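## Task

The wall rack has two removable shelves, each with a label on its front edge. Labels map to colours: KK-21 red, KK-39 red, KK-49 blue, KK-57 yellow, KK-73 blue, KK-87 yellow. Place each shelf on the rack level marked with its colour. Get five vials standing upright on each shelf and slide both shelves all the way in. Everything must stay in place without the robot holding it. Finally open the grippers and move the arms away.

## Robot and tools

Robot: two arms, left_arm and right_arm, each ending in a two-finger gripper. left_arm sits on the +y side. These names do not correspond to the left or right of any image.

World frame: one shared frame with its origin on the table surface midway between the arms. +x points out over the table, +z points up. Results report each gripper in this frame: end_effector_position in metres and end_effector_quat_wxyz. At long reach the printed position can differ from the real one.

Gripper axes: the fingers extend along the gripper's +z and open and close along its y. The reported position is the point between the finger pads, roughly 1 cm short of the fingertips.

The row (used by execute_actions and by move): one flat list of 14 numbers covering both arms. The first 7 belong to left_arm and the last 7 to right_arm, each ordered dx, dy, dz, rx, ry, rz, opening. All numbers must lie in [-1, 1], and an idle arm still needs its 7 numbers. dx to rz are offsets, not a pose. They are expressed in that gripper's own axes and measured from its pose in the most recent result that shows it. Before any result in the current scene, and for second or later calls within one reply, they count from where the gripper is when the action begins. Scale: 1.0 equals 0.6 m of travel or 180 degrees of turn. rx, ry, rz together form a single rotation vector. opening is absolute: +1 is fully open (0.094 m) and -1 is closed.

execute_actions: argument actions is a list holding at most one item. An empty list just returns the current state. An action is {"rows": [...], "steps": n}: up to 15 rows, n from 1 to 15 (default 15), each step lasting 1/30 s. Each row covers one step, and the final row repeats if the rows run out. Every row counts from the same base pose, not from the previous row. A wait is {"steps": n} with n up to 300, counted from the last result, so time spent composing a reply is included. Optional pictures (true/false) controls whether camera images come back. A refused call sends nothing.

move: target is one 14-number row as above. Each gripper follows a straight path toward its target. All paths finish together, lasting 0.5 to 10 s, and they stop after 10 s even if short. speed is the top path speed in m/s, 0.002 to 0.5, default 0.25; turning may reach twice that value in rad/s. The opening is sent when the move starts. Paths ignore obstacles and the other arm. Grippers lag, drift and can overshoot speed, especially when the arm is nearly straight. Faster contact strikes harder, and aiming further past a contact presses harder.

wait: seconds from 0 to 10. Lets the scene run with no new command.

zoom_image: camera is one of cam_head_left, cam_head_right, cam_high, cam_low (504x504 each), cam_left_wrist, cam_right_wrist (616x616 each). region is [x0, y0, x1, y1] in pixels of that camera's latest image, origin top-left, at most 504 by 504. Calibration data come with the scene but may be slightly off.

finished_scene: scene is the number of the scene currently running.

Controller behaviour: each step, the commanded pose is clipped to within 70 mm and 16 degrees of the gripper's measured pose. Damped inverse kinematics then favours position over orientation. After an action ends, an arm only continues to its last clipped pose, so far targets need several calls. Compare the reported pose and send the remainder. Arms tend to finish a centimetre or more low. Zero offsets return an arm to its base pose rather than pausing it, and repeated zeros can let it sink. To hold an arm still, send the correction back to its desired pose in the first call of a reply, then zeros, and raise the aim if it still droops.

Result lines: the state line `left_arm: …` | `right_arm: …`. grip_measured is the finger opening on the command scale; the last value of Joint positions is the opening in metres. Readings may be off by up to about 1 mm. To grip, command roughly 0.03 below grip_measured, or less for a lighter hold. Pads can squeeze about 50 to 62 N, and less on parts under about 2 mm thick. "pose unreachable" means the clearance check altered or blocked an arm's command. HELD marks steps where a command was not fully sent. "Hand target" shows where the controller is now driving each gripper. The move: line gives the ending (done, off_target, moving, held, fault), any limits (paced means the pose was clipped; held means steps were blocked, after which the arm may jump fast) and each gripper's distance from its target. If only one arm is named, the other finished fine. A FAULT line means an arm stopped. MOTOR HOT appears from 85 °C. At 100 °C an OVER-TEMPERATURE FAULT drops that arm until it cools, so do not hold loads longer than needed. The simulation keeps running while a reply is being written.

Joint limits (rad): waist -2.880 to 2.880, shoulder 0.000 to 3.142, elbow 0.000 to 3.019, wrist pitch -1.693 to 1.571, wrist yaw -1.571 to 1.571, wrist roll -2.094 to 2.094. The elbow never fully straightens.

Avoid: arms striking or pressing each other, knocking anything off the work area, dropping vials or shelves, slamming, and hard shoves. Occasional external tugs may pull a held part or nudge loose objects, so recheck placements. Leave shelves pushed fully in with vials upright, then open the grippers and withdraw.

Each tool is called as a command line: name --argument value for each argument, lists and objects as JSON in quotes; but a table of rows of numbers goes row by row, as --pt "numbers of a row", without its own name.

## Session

execute_actions --actions '[]'

Scene clock: 0.00 s of 9600.00 s.
left_arm: end_effector_position=(+0.4776, +0.3383, +0.4801) grip_measured=+1.000 end_effector_quat_wxyz=(+0.700, -0.040, +0.712, +0.047) | right_arm: end_effector_position=(+0.5278, -0.3473, +0.4866) grip_measured=+1.000 end_effector_quat_wxyz=(+0.701, +0.034, +0.711, -0.045)
Joint positions: left_arm=[-0.015  1.056  1.031  0.009  0.01   0.011  0.094] | right_arm=[-0.     1.044  1.04  -0.01  -0.002 -0.016  0.094]
Joint velocities: left_arm=[-0.005  0.015  0.007 -0.012  0.051  0.037  0.   ] | right_arm=[ 0.024 -0.015 -0.027  0.002 -0.051 -0.007  0.   ]
Motor temperatures (°C, as the motors report them): left_arm=[27 36 47 27 29 28] | right_arm=[27 38 50 29 27 29]
Hand target (left_arm): +0.478, +0.338, +0.496; +0.710, -0.040, +0.702, +0.048
Hand target (right_arm): +0.526, -0.347, +0.515; +0.718, +0.033, +0.693, -0.047

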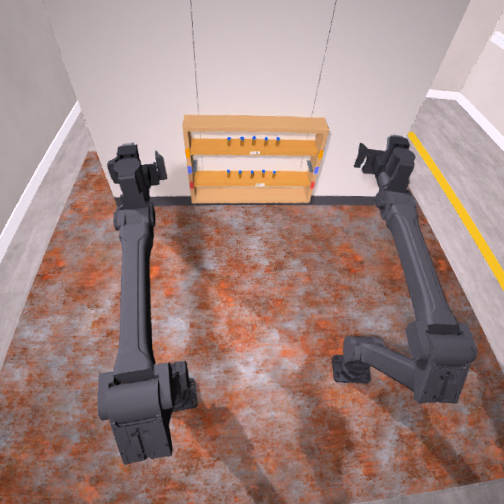

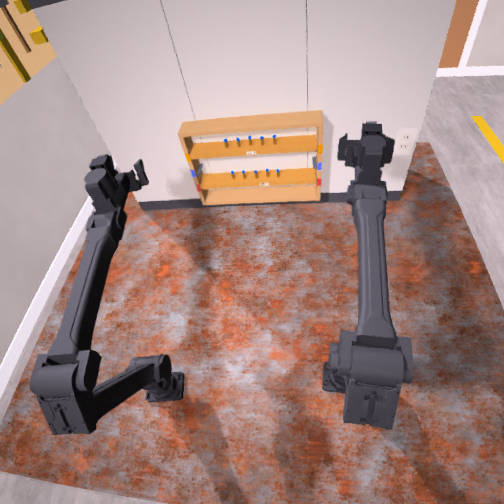

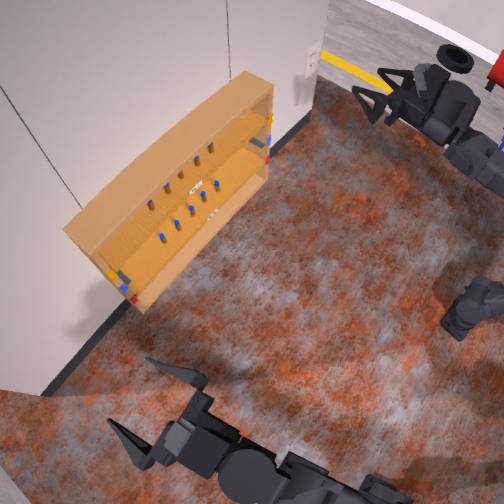

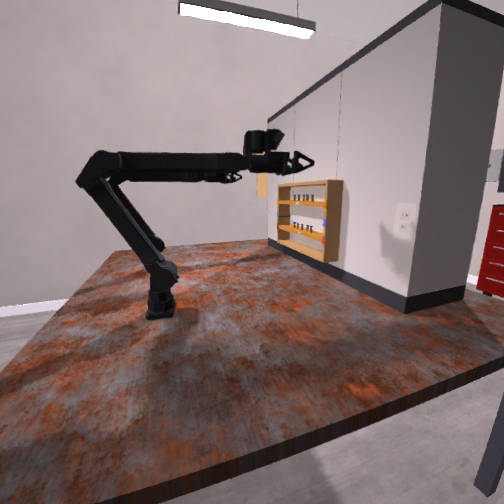

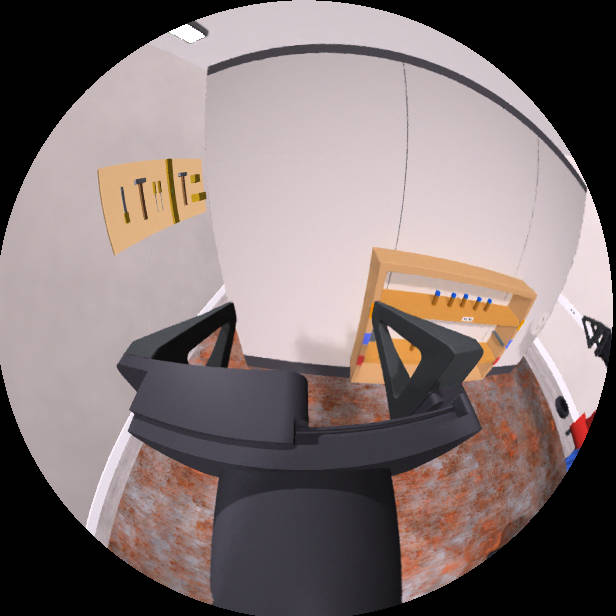

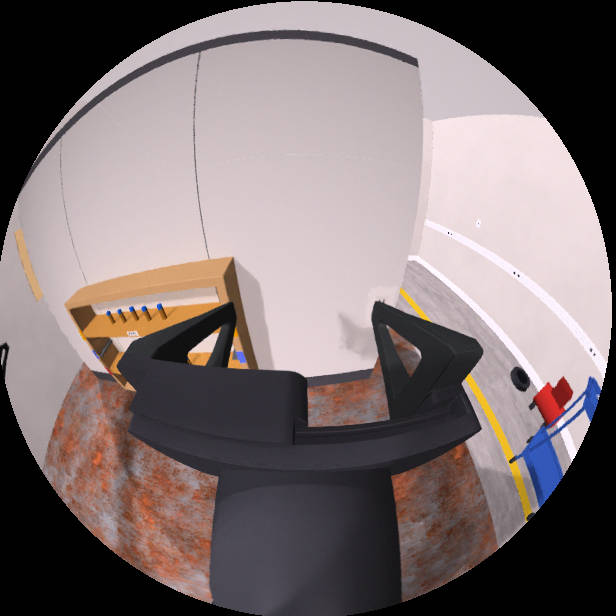

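zoom_image --camera "cam_left_wrist" --region '[440, 300, 500, 340]'

zoom_image --camera "cam_head_left" --region '[175, 108, 335, 210]'

zoom_image --camera "cam_head_left" --region '[235, 143, 280, 193]'

zoom_image --camera "cam_low" --region '[265, 172, 350, 265]'

Region (440, 300, 500, 340) of cam_left_wrist's 616x616 image, scaled by 8.400, with more detail than that image has.

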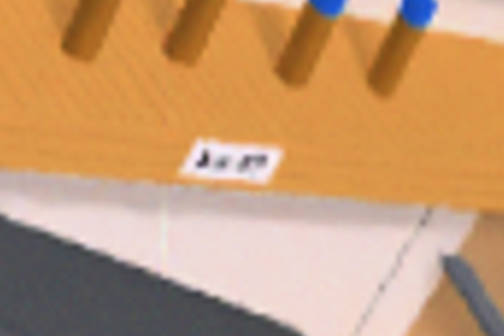

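Region (175, 108, 335, 210) of cam_head_left's 504x504 image, scaled by 3.150, with more detail than that image has; it fills the top 321 rows of this view, and the rest is white.

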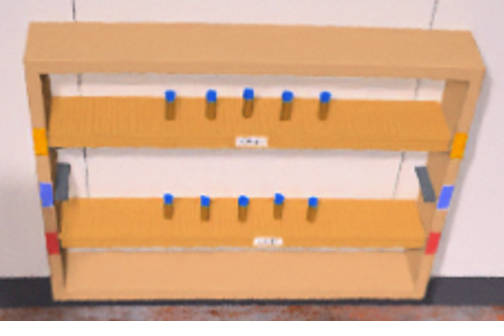

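Region (235, 143, 280, 193) of cam_head_left's 504x504 image, scaled by 10.080, with more detail than that image has; it fills the left 454 columns of this view, and the rest is white.

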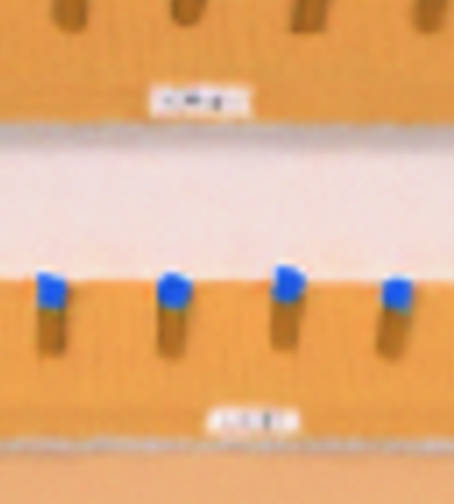

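Region (265, 172, 350, 265) of cam_low's 504x504 image, scaled by 5.419, with more detail than that image has; it fills the left 461 columns of this view, and the rest is white.

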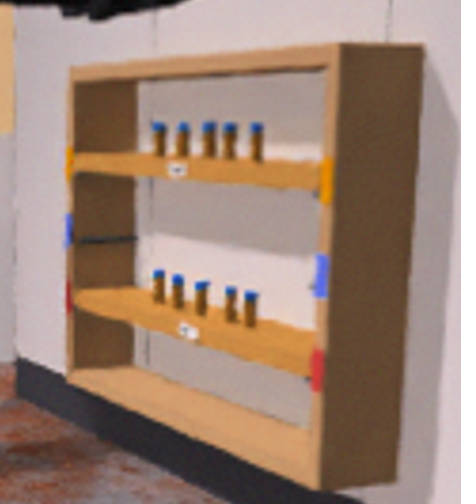

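move --target '[0.2093, -0.3680, 0.2142, 0.0164, -0.0448, 0.4952, 0.1, 0.1902, 0.3460, 0.1387, -0.0092, -0.0462, -0.496, 0.1]' --speed 0.35

Scene clock: 47.97 s of 9600.00 s.
left_arm: end_effector_position=(+0.6191, +0.1432, +0.3259) grip_measured=+0.102 end_effector_quat_wxyz=(+0.491, +0.506, +0.503, +0.500) | right_arm: end_effector_position=(+0.6230, -0.1597, +0.3396) grip_measured=+0.102 end_effector_quat_wxyz=(+0.490, -0.505, +0.499, -0.506)
Joint positions: left_arm=[-0.406  1.577  1.092  0.466 -0.264  1.578  0.052] | right_arm=[ 0.403  1.446  0.977  0.461  0.299 -1.592  0.052]
Joint velocities: left_arm=[-0.005 -0.015  0.017 -0.007 -0.007 -0.007 -0.002] | right_arm=[-0.024 -0.024 -0.002  0.002  0.066 -0.051 -0.001]
Motor temperatures (°C, as the motors report them): left_arm=[27 36 57 27 29 28] | right_arm=[27 38 60 29 27 29]
Hand target (left_arm): +0.629, +0.137, +0.353; +0.508, +0.491, +0.488, +0.512
Hand target (right_arm): +0.631, -0.152, +0.373; +0.511, -0.488, +0.482, -0.519
Off the commanded pose (left_arm): 0.028 m, 3 deg.
Off the commanded pose (right_arm): 0.031 m, 4 deg.
After step 90, 42.07 s passed at rest.
move: off_target (left_arm, right_arm)
camera_calibration (this result's frames):
cam_left_wrist: T_world_to_cam=[[-0.0272892, 0.0125075, -0.999549, 0.342473], [-0.589274, 0.807509, 0.0261925, 0.248616], [0.807472, 0.589723, -0.014666, -0.454922], [0, 0, 0, 1]] pos_world=[0.523186, 0.0632346, 0.329135]
cam_right_wrist: T_world_to_cam=[[0.00930576, 0.0197876, 0.999761, -0.341584], [-0.595262, -0.803245, 0.0214388, 0.240549], [0.803477, -0.59532, 0.00430403, -0.474467], [0, 0, 0, 1]] pos_world=[0.527592, -0.0824805, 0.338387]

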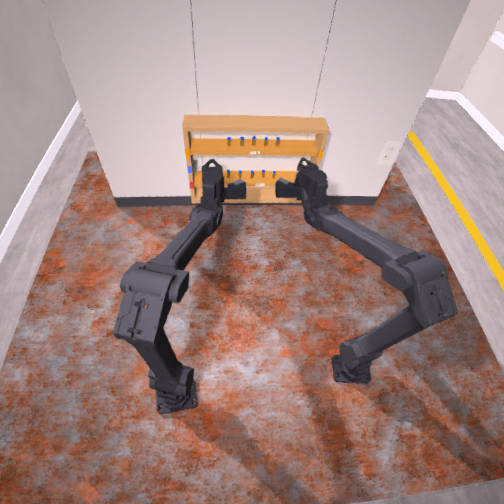

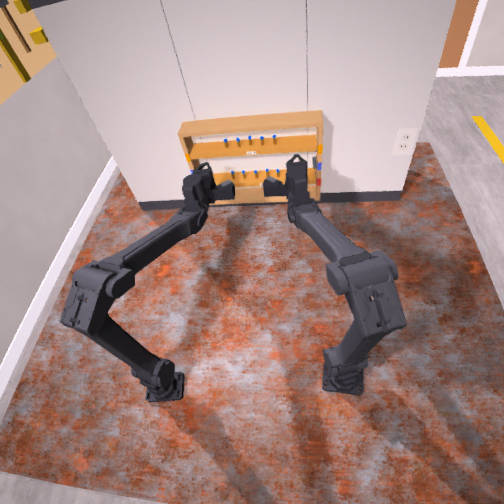

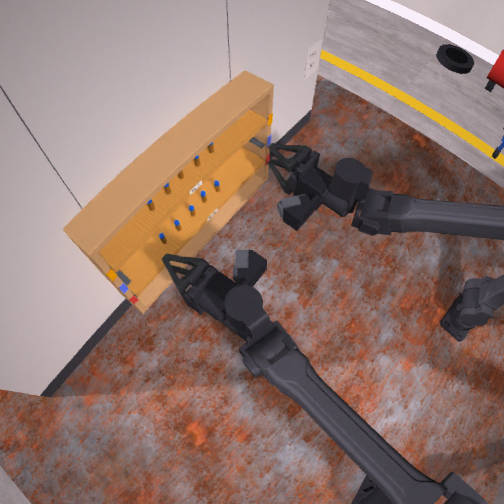

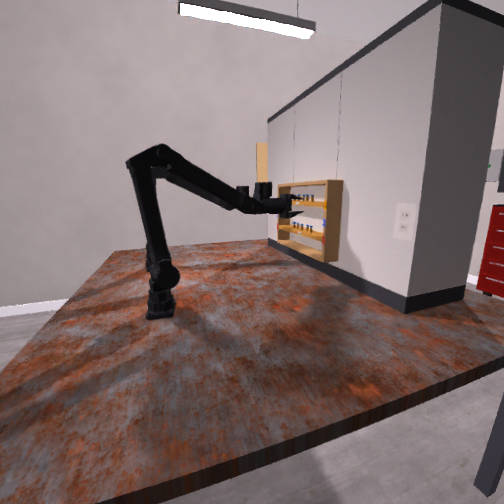

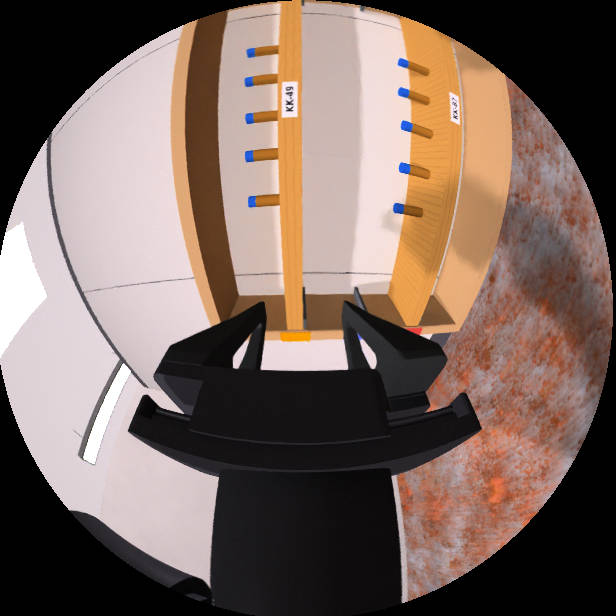

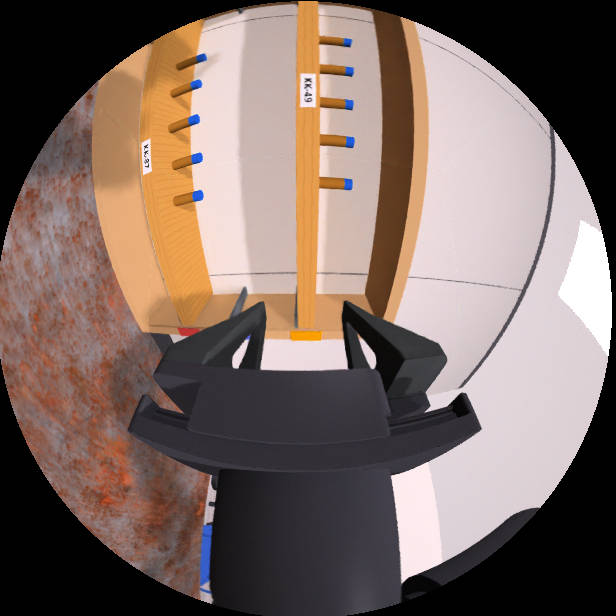

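execute_actions --actions '[]'

Scene clock: 66.40 s of 9600.00 s.
left_arm: end_effector_position=(+0.6191, +0.1432, +0.3259) grip_measured=+0.102 end_effector_quat_wxyz=(+0.490, +0.507, +0.503, +0.501) | right_arm: end_effector_position=(+0.6230, -0.1597, +0.3396) grip_measured=+0.102 end_effector_quat_wxyz=(+0.489, -0.506, +0.498, -0.507)
Joint positions: left_arm=[-0.406  1.577  1.092  0.466 -0.264  1.58   0.052] | right_arm=[ 0.403  1.446  0.977  0.461  0.299 -1.594  0.052]
Joint velocities: left_arm=[-0.005 -0.015 -0.007 -0.007 -0.066  0.007 -0.   ] | right_arm=[-0.005 -0.005 -0.012  0.022  0.037  0.037 -0.   ]
Motor temperatures (°C, as the motors report them): left_arm=[27 37 59 27 29 28] | right_arm=[27 39 62 29 27 29]
Hand target (left_arm): +0.629, +0.137, +0.353; +0.508, +0.491, +0.488, +0.512
Hand target (right_arm): +0.631, -0.152, +0.373; +0.511, -0.488, +0.482, -0.519
Off the commanded pose (left_arm): 0.028 m, 3 deg.
Off the commanded pose (right_arm): 0.031 m, 4 deg.
Steps of this call (steps 1 to 90: nothing new was sent; then 15.43 s passed at rest). Readings (end_effector_position):
1: left_arm (+0.6191, +0.1432, +0.3259) | right_arm (+0.6230, -0.1597, +0.3396)
2: left_arm (+0.6191, +0.1432, +0.3259) | right_arm (+0.6230, -0.1597, +0.3396)
4: left_arm (+0.6191, +0.1432, +0.3259) | right_arm (+0.6230, -0.1597, +0.3396)
8: left_arm (+0.6191, +0.1432, +0.3259) | right_arm (+0.6230, -0.1597, +0.3396)
90: the state above
camera_calibration (this result's frames):
cam_left_wrist: T_world_to_cam=[[-0.0273063, 0.0151774, -0.999512, 0.342089], [-0.589233, 0.807465, 0.0283588, 0.247892], [0.807501, 0.58972, -0.0131059, -0.455448], [0, 0, 0, 1]] pos_world=[0.523182, 0.0632311, 0.328923]
cam_right_wrist: T_world_to_cam=[[0.00933111, 0.0224572, 0.999704, -0.341154], [-0.595244, -0.803198, 0.0235989, 0.239812], [0.803491, -0.595289, 0.00587282, -0.475003], [0, 0, 0, 1]] pos_world=[0.52759, -0.0824862, 0.338183]

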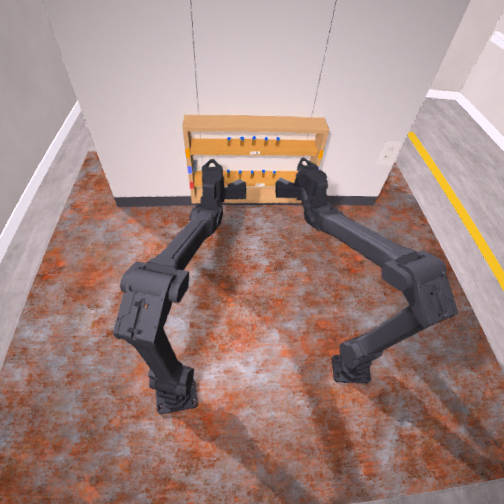

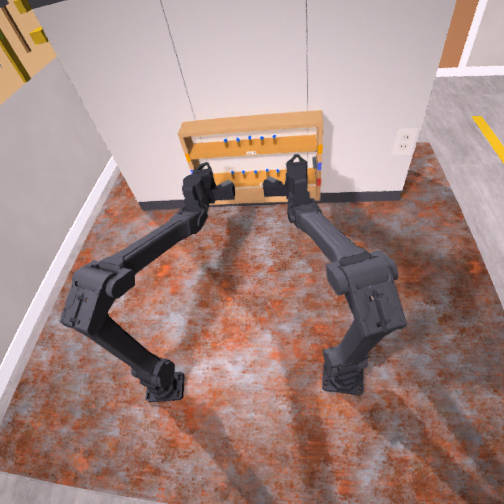

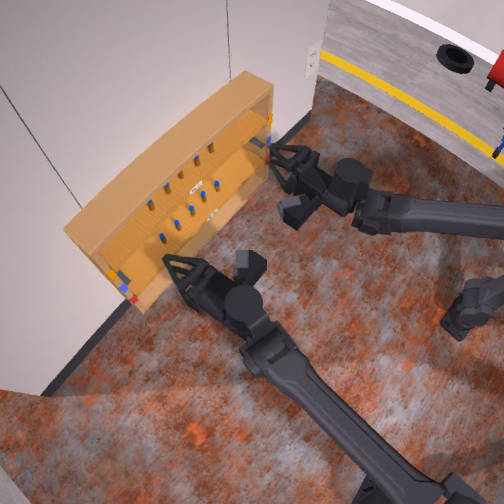

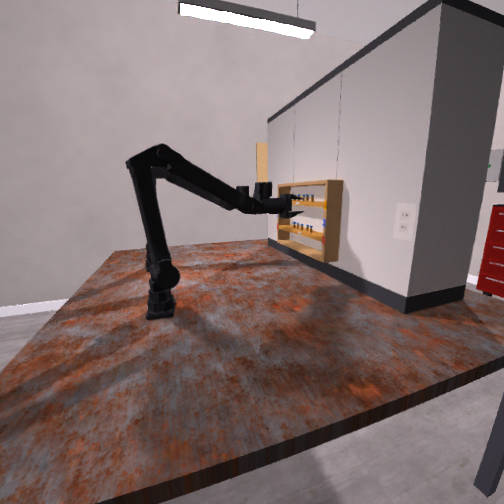

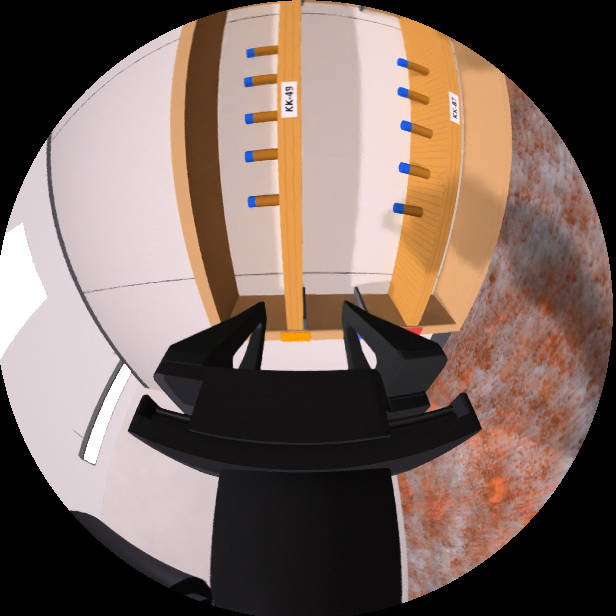

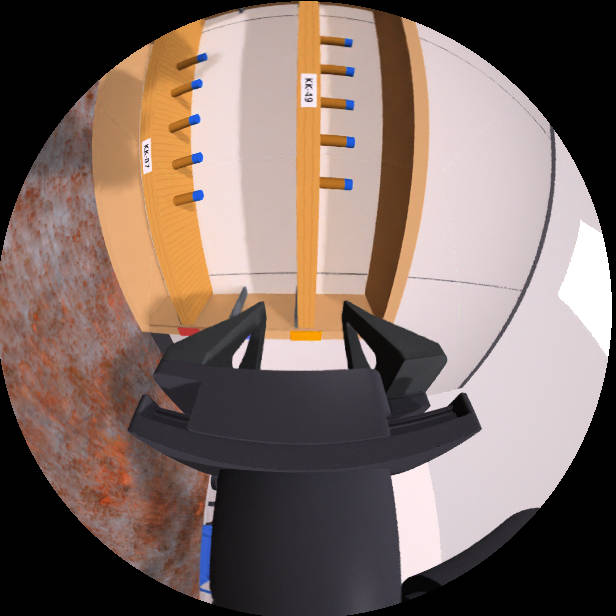

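execute_actions --actions '[{"rows":[[-0.0115,0.0399,0.0209,-0.0184,-0.0022,-0.0026,0.1,-0.0131,-0.0468,0.0178,0.0207,-0.0032,0.0039,0.1],[-0.0111,0.0396,0.0252,-0.018,-0.0022,-0.0026,0.09,-0.0128,-0.0471,0.0225,0.0204,-0.0032,0.004,0.09],[-0.0106,0.0393,0.0312,-0.0174,-0.0022,-0.0028,0.08,-0.0124,-0.0474,0.029,0.02,-0.0032,0.0042,0.08],[-0.01,0.039,0.038,-0.0168,-0.0022,-0.0029,0.07,-0.0119,-0.0478,0.0365,0.0196,-0.0032,0.0044,0.07],[-0.0094,0.0386,0.0457,-0.0161,-0.0022,-0.0031,0.06,-0.0114,-0.0482,0.0449,0.019,-0.0032,0.0046,0.06],[-0.0087,0.0382,0.0534,-0.0154,-0.0022,-0.0032,0.05,-0.0108,-0.0487,0.0533,0.0185,-0.0032,0.0049,0.05],[-0.008,0.0378,0.0612,-0.0148,-0.0022,-0.0034,0.04,-0.0103,-0.0491,0.0617,0.018,-0.0032,0.0051,0.04],[-0.0074,0.0373,0.0689,-0.0141,-0.0022,-0.0036,0.03,-0.0098,-0.0495,0.07,0.0175,-0.0032,0.0053,0.03],[-0.0067,0.0369,0.0766,-0.0134,-0.0022,-0.0037,0.02,-0.0092,-0.05,0.0784,0.017,-0.0032,0.0056,0.02],[-0.0061,0.0365,0.0843,-0.0127,-0.0022,-0.0039,0.01,-0.0087,-0.0504,0.0868,0.0164,-0.0032,0.0058,0.01],[-0.0055,0.0362,0.0911,-0.0121,-0.0022,-0.004,0,-0.0082,-0.0508,0.0943,0.016,-0.0032,0.006,0],[-0.005,0.0359,0.0971,-0.0115,-0.0022,-0.0042,0,-0.0078,-0.0511,0.1008,0.0156,-0.0032,0.0062,0],[-0.0046,0.0356,0.1014,-0.0111,-0.0022,-0.0042,0,-0.0075,-0.0514,0.1055,0.0153,-0.0032,0.0063,0],[-0.0044,0.0355,0.104,-0.0109,-0.0022,-0.0043,0,-0.0073,-0.0515,0.1083,0.0151,-0.0032,0.0064,0]],"steps":15}]' --pictures false

execute_actions --actions '[{"steps":10}]'

Scene clock: 94.73 s of 9600.00 s.
left_arm: end_effector_position=(+0.6647, +0.1348, +0.3359) grip_measured=+0.002 end_effector_quat_wxyz=(+0.503, +0.503, +0.493, +0.501) | right_arm: end_effector_position=(+0.6665, -0.1495, +0.3406) grip_measured=+0.002 end_effector_quat_wxyz=(+0.497, -0.511, +0.491, -0.501)
Joint positions: left_arm=[-0.394  1.681  1.234  0.454 -0.232  1.58   0.047] | right_arm=[ 0.389  1.554  1.097  0.454  0.259 -1.594  0.047]
Joint velocities: left_arm=[ 0.063  0.181  0.208 -0.115 -0.007  0.007  0.001] | right_arm=[-0.093  0.19   0.247 -0.071 -0.051  0.037 -0.001]
Motor temperatures (°C, as the motors report them): left_arm=[27 37 60 27 29 28] | right_arm=[27 39 63 29 27 29]
Hand target (left_arm): +0.680, +0.142, +0.346; +0.504, +0.496, +0.495, +0.504
Hand target (right_arm): +0.684, -0.157, +0.371; +0.509, -0.491, +0.488, -0.511
Off the commanded pose (left_arm): 0.021 m, 1 deg.
Off the commanded pose (right_arm): 0.037 m, 3 deg.
Steps of this call (steps 1 to 90: nothing new was sent; then 24.83 s passed at rest; steps 91 to 105: all 15 steps of this action). Readings (end_effector_position):
91: left_arm (+0.6191, +0.1432, +0.3262) | right_arm (+0.6230, -0.1595, +0.3400)
92: left_arm (+0.6193, +0.1429, +0.3265) | right_arm (+0.6231, -0.1593, +0.3402)
94: left_arm (+0.6213, +0.1417, +0.3277) | right_arm (+0.6235, -0.1583, +0.3401)
98: left_arm (+0.6347, +0.1362, +0.3338) | right_arm (+0.6338, -0.1529, +0.3389)
105: the state above

Scene clock: 95.07 s of 9600.00 s.
left_arm: end_effector_position=(+0.6692, +0.1398, +0.3308) grip_measured=+0.002 end_effector_quat_wxyz=(+0.498, +0.505, +0.497, +0.501) | right_arm: end_effector_position=(+0.6712, -0.1538, +0.3395) grip_measured=+0.002 end_effector_quat_wxyz=(+0.494, -0.510, +0.493, -0.503)
Joint positions: left_arm=[-0.385  1.692  1.241  0.447 -0.232  1.58   0.047] | right_arm=[ 0.381  1.564  1.107  0.449  0.259 -1.594  0.047]
Joint velocities: left_arm=[ 0.005 -0.015  0.002  0.002  0.007  0.051  0.   ] | right_arm=[-0.005  0.005  0.002 -0.007 -0.007 -0.051 -0.001]
Motor temperatures (°C, as the motors report them): left_arm=[27 37 60 27 29 28] | right_arm=[27 39 63 29 27 29]
Hand target (left_arm): +0.680, +0.142, +0.346; +0.504, +0.496, +0.495, +0.504
Hand target (right_arm): +0.684, -0.157, +0.371; +0.508, -0.491, +0.488, -0.511
Off the commanded pose (left_arm): 0.020 m, 1 deg.
Off the commanded pose (right_arm): 0.035 m, 3 deg.
Steps of this call (steps 1 to 10: nothing new was sent). Readings (end_effector_position):
1: left_arm (+0.6669, +0.1362, +0.3346) | right_arm (+0.6691, -0.1506, +0.3405)
2: left_arm (+0.6682, +0.1373, +0.3329) | right_arm (+0.6705, -0.1518, +0.3400)
4: left_arm (+0.6690, +0.1394, +0.3313) | right_arm (+0.6712, -0.1535, +0.3396)
8: left_arm (+0.6692, +0.1398, +0.3308) | right_arm (+0.6712, -0.1538, +0.3395)
10: the state above
camera_calibration (this result's frames):
cam_left_wrist: T_world_to_cam=[[-0.0120827, 0.0112342, -0.999864, 0.338872], [-0.58029, 0.814249, 0.0161611, 0.277022], [0.81432, 0.580406, -0.00331925, -0.500307], [0, 0, 0, 1]] pos_world=[0.572258, 0.0610098, 0.332688]
cam_right_wrist: T_world_to_cam=[[0.0075591, 0.0218934, 0.999732, -0.340509], [-0.581092, -0.813535, 0.0222096, 0.262656], [0.813803, -0.581104, 0.00657251, -0.515206], [0, 0, 0, 1]] pos_world=[0.574477, -0.0782531, 0.33797]

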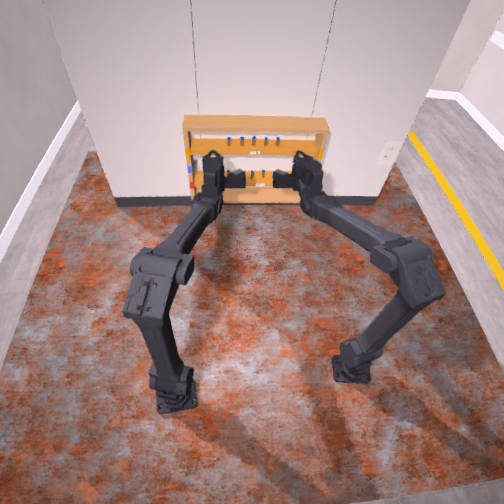

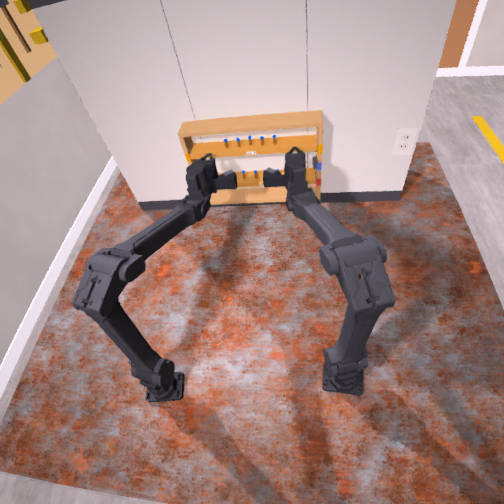

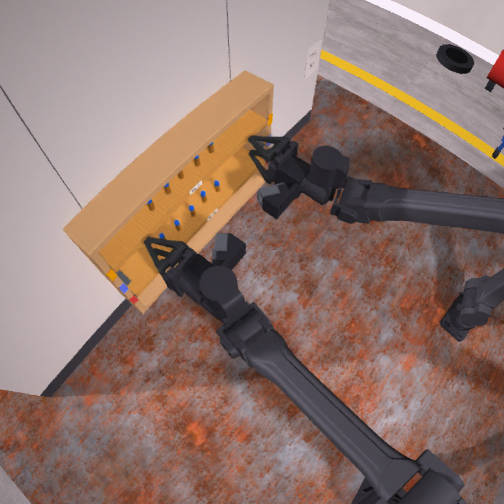

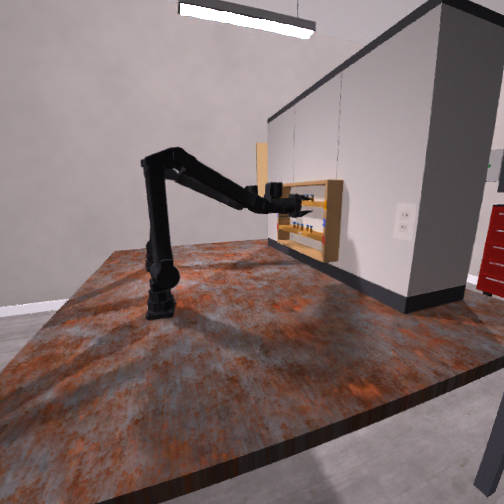

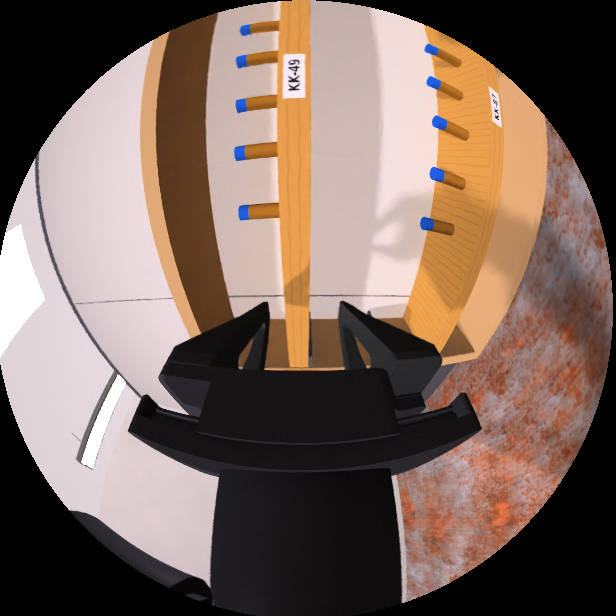

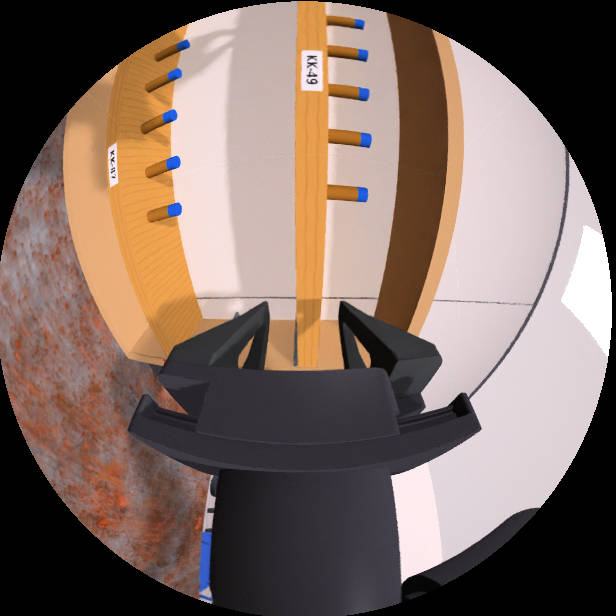

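zoom_image --camera "cam_left_wrist" --region '[250, 280, 360, 370]'

zoom_image --camera "cam_right_wrist" --region '[250, 280, 360, 370]'

zoom_image --camera "cam_high" --region '[90, 200, 200, 310]'

zoom_image --camera "cam_high" --region '[210, 90, 310, 190]'

Region (250, 280, 360, 370) of cam_left_wrist's 616x616 image, scaled by 4.582, with more detail than that image has; it fills the top 412 rows of this view, and the rest is white.

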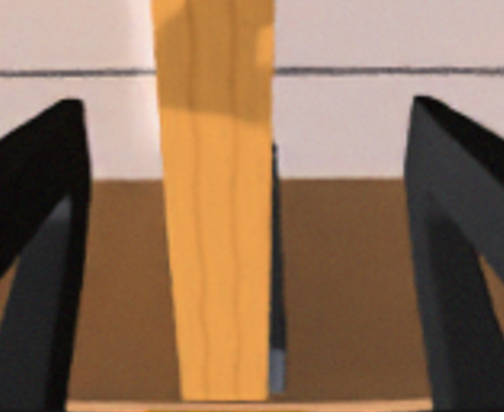

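Region (250, 280, 360, 370) of cam_right_wrist's 616x616 image, scaled by 4.582, with more detail than that image has; it fills the top 412 rows of this view, and the rest is white.

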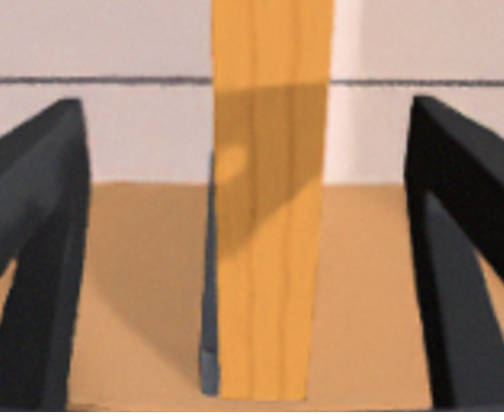

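Region (90, 200, 200, 310) of cam_high's 504x504 image, scaled by 4.582, with more detail than that image has.

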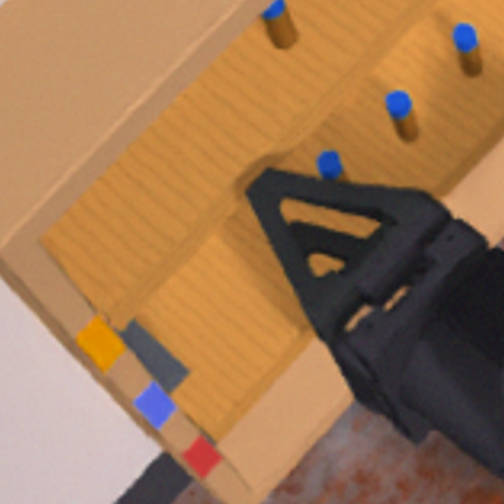

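Region (210, 90, 310, 190) of cam_high's 504x504 image, scaled by 5.040, with more detail than that image has.

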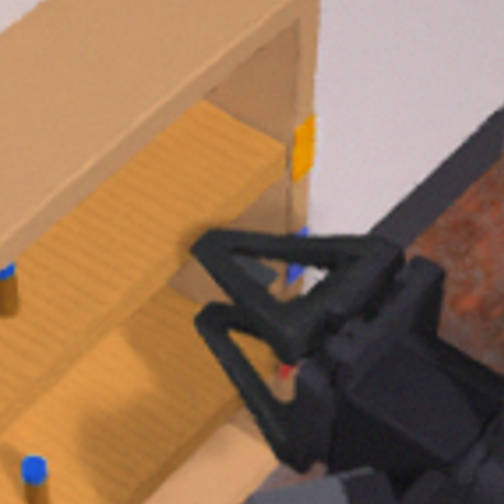

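execute_actions --actions '[{"rows":[[0.0021,0.0257,0.0226,-0.006,0.0016,-0.0033,0,0.0038,-0.0512,0.0302,0.0152,0.0025,0.0065,0],[0.0022,0.0263,0.0262,-0.0061,0.0016,-0.0034,0,0.004,-0.0518,0.0337,0.0154,0.0025,0.0067,0],[0.0025,0.0272,0.0312,-0.0062,0.0016,-0.0036,0,0.0043,-0.0527,0.0388,0.0156,0.0025,0.007,0],[0.0027,0.0283,0.0368,-0.0063,0.0016,-0.0038,0,0.0046,-0.0537,0.0445,0.0159,0.0025,0.0073,0],[0.003,0.0294,0.0432,-0.0065,0.0016,-0.004,0,0.005,-0.0548,0.051,0.0162,0.0025,0.0077,0],[0.0032,0.0306,0.0496,-0.0067,0.0016,-0.0042,0,0.0054,-0.0559,0.0574,0.0165,0.0025,0.0081,0],[0.0035,0.0318,0.056,-0.0069,0.0016,-0.0045,0,0.0058,-0.057,0.0639,0.0168,0.0025,0.0085,0],[0.0038,0.0329,0.0624,-0.007,0.0016,-0.0047,0,0.0061,-0.0581,0.0704,0.0171,0.0025,0.0088,0],[0.004,0.0341,0.0688,-0.0072,0.0016,-0.0049,0,0.0065,-0.0592,0.0768,0.0174,0.0025,0.0092,0],[0.0043,0.0352,0.0752,-0.0074,0.0016,-0.0051,0,0.0069,-0.0603,0.0833,0.0177,0.0025,0.0096,0],[0.0046,0.0363,0.0809,-0.0075,0.0016,-0.0053,0,0.0072,-0.0613,0.089,0.018,0.0025,0.0099,0],[0.0048,0.0372,0.0858,-0.0076,0.0016,-0.0055,0,0.0075,-0.0622,0.0941,0.0182,0.0025,0.0102,0],[0.0049,0.0378,0.0894,-0.0077,0.0016,-0.0056,0,0.0077,-0.0628,0.0976,0.0184,0.0025,0.0104,0],[0.005,0.0382,0.0915,-0.0078,0.0016,-0.0057,0,0.0078,-0.0632,0.0998,0.0185,0.0025,0.0105,0]],"steps":15}]' --pictures false

execute_actions --actions '[{"steps":10}]'

zoom_image --camera "cam_left_wrist" --region '[250, 280, 360, 370]'

zoom_image --camera "cam_right_wrist" --region '[250, 280, 360, 370]'

Scene clock: 122.23 s of 9600.00 s.
left_arm: end_effector_position=(+0.7076, +0.1374, +0.3453) grip_measured=+0.002 end_effector_quat_wxyz=(+0.505, +0.500, +0.493, +0.502) | right_arm: end_effector_position=(+0.7110, -0.1525, +0.3512) grip_measured=+0.002 end_effector_quat_wxyz=(+0.503, -0.503, +0.490, -0.504)
Joint positions: left_arm=[-0.373  1.771  1.379  0.406 -0.214  1.577  0.047] | right_arm=[ 0.363  1.65   1.233  0.43   0.237 -1.589  0.047]
Joint velocities: left_arm=[ 0.044  0.151  0.188 -0.076  0.022 -0.037  0.   ] | right_arm=[-0.063  0.171  0.193 -0.032 -0.007 -0.022  0.   ]
Motor temperatures (°C, as the motors report them): left_arm=[27 38 61 27 29 28] | right_arm=[27 40 65 29 27 29]
Hand target (left_arm): +0.723, +0.143, +0.353; +0.507, +0.493, +0.497, +0.503
Hand target (right_arm): +0.728, -0.158, +0.377; +0.515, -0.485, +0.489, -0.511
Off the commanded pose (left_arm): 0.019 m, 1 deg.
Off the commanded pose (right_arm): 0.033 m, 3 deg.
Steps of this call (steps 1 to 90: nothing new was sent; then 23.67 s passed at rest; steps 91 to 105: all 15 steps of this action). Readings (end_effector_position):
91: left_arm (+0.6692, +0.1398, +0.3308) | right_arm (+0.6712, -0.1537, +0.3395)
92: left_arm (+0.6692, +0.1398, +0.3309) | right_arm (+0.6714, -0.1536, +0.3395)
94: left_arm (+0.6710, +0.1391, +0.3320) | right_arm (+0.6729, -0.1527, +0.3407)
98: left_arm (+0.6823, +0.1360, +0.3395) | right_arm (+0.6842, -0.1500, +0.3465)
105: the state above

Scene clock: 122.57 s of 9600.00 s.
left_arm: end_effector_position=(+0.7114, +0.1407, +0.3402) grip_measured=+0.002 end_effector_quat_wxyz=(+0.501, +0.501, +0.497, +0.501) | right_arm: end_effector_position=(+0.7150, -0.1545, +0.3471) grip_measured=+0.002 end_effector_quat_wxyz=(+0.500, -0.504, +0.493, -0.503)
Joint positions: left_arm=[-0.367  1.781  1.386  0.4   -0.214  1.576  0.047] | right_arm=[ 0.359  1.66   1.241  0.425  0.236 -1.586  0.047]
Joint velocities: left_arm=[ 0.005 -0.005 -0.012  0.002 -0.022 -0.022 -0.   ] | right_arm=[-0.005 -0.015 -0.007 -0.007  0.022 -0.022  0.   ]
Motor temperatures (°C, as the motors report them): left_arm=[27 38 61 27 29 28] | right_arm=[27 40 65 29 27 29]
Hand target (left_arm): +0.723, +0.144, +0.353; +0.507, +0.493, +0.497, +0.504
Hand target (right_arm): +0.728, -0.158, +0.377; +0.515, -0.485, +0.489, -0.511
Off the commanded pose (left_arm): 0.019 m, 1 deg.
Off the commanded pose (right_arm): 0.034 m, 3 deg.
Steps of this call (steps 1 to 10: nothing new was sent). Readings (end_effector_position):
1: left_arm (+0.7094, +0.1384, +0.3447) | right_arm (+0.7131, -0.1534, +0.3506)
2: left_arm (+0.7104, +0.1391, +0.3433) | right_arm (+0.7142, -0.1539, +0.3494)
4: left_arm (+0.7112, +0.1404, +0.3411) | right_arm (+0.7148, -0.1546, +0.3478)
8: left_arm (+0.7114, +0.1407, +0.3402) | right_arm (+0.7150, -0.1545, +0.3471)
10: the state above
camera_calibration (this result's frames):
cam_left_wrist: T_world_to_cam=[[-0.00467506, 0.00455807, -0.999979, 0.344485], [-0.580683, 0.814104, 0.00642561, 0.304287], [0.814116, 0.580701, -0.0011592, -0.535776], [0, 0, 0, 1]] pos_world=[0.614489, 0.061834, 0.341902]
cam_right_wrist: T_world_to_cam=[[-0.00455402, 0.0106819, 0.999933, -0.341596], [-0.580956, -0.813912, 0.00604884, 0.292814], [0.813922, -0.58089, 0.00991229, -0.552498], [0, 0, 0, 1]] pos_world=[0.618246, -0.0789664, 0.345278]

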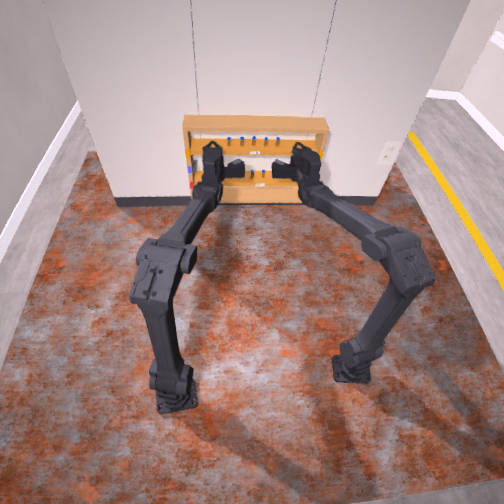

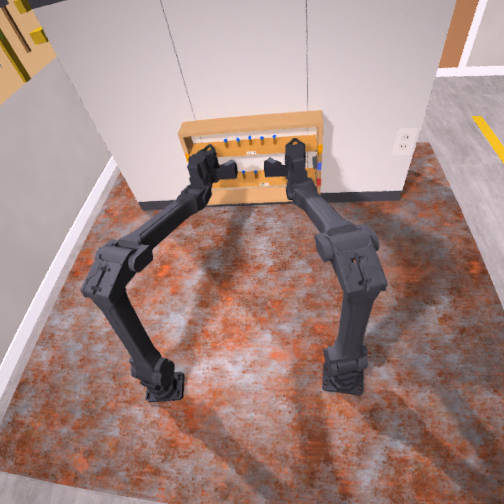

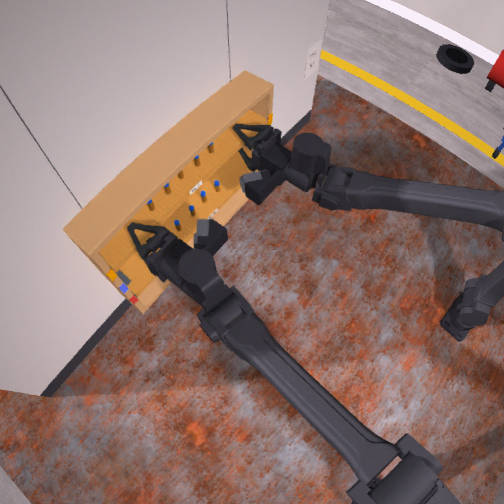

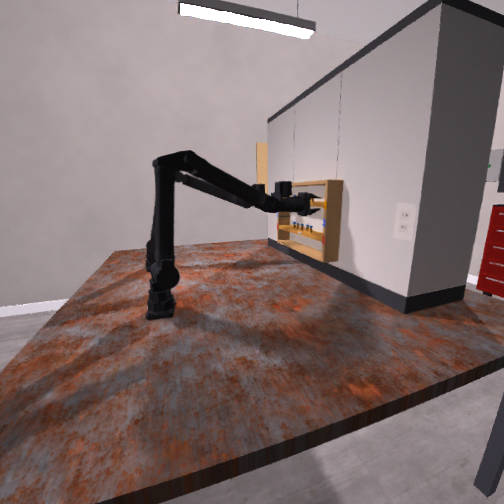

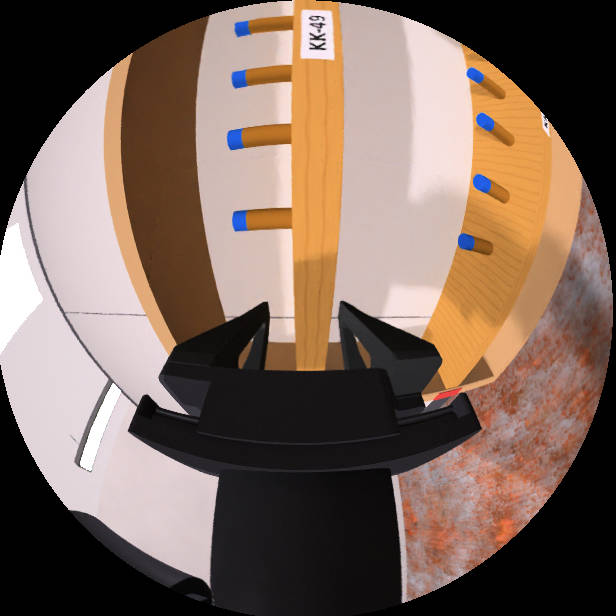

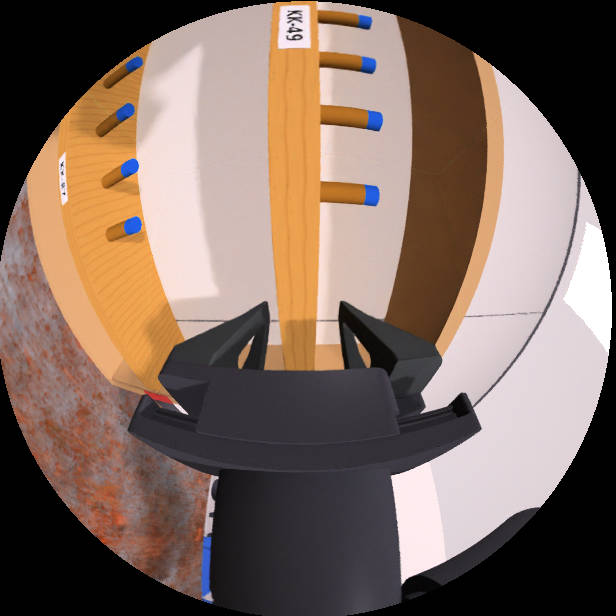

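Region (250, 280, 360, 370) of cam_left_wrist's 616x616 image, scaled by 4.582, with more detail than that image has; it fills the top 412 rows of this view, and the rest is white.

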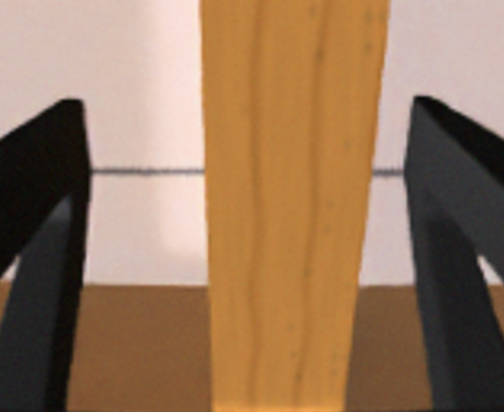

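Region (250, 280, 360, 370) of cam_right_wrist's 616x616 image, scaled by 4.582, with more detail than that image has; it fills the top 412 rows of this view, and the rest is white.

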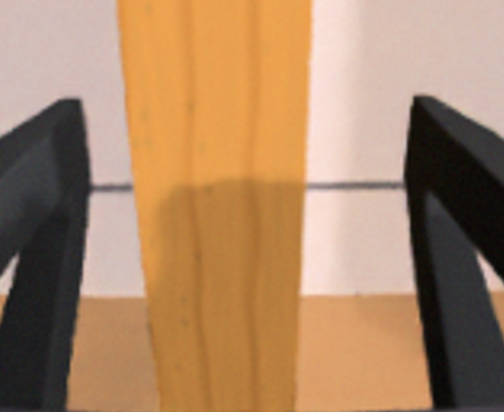

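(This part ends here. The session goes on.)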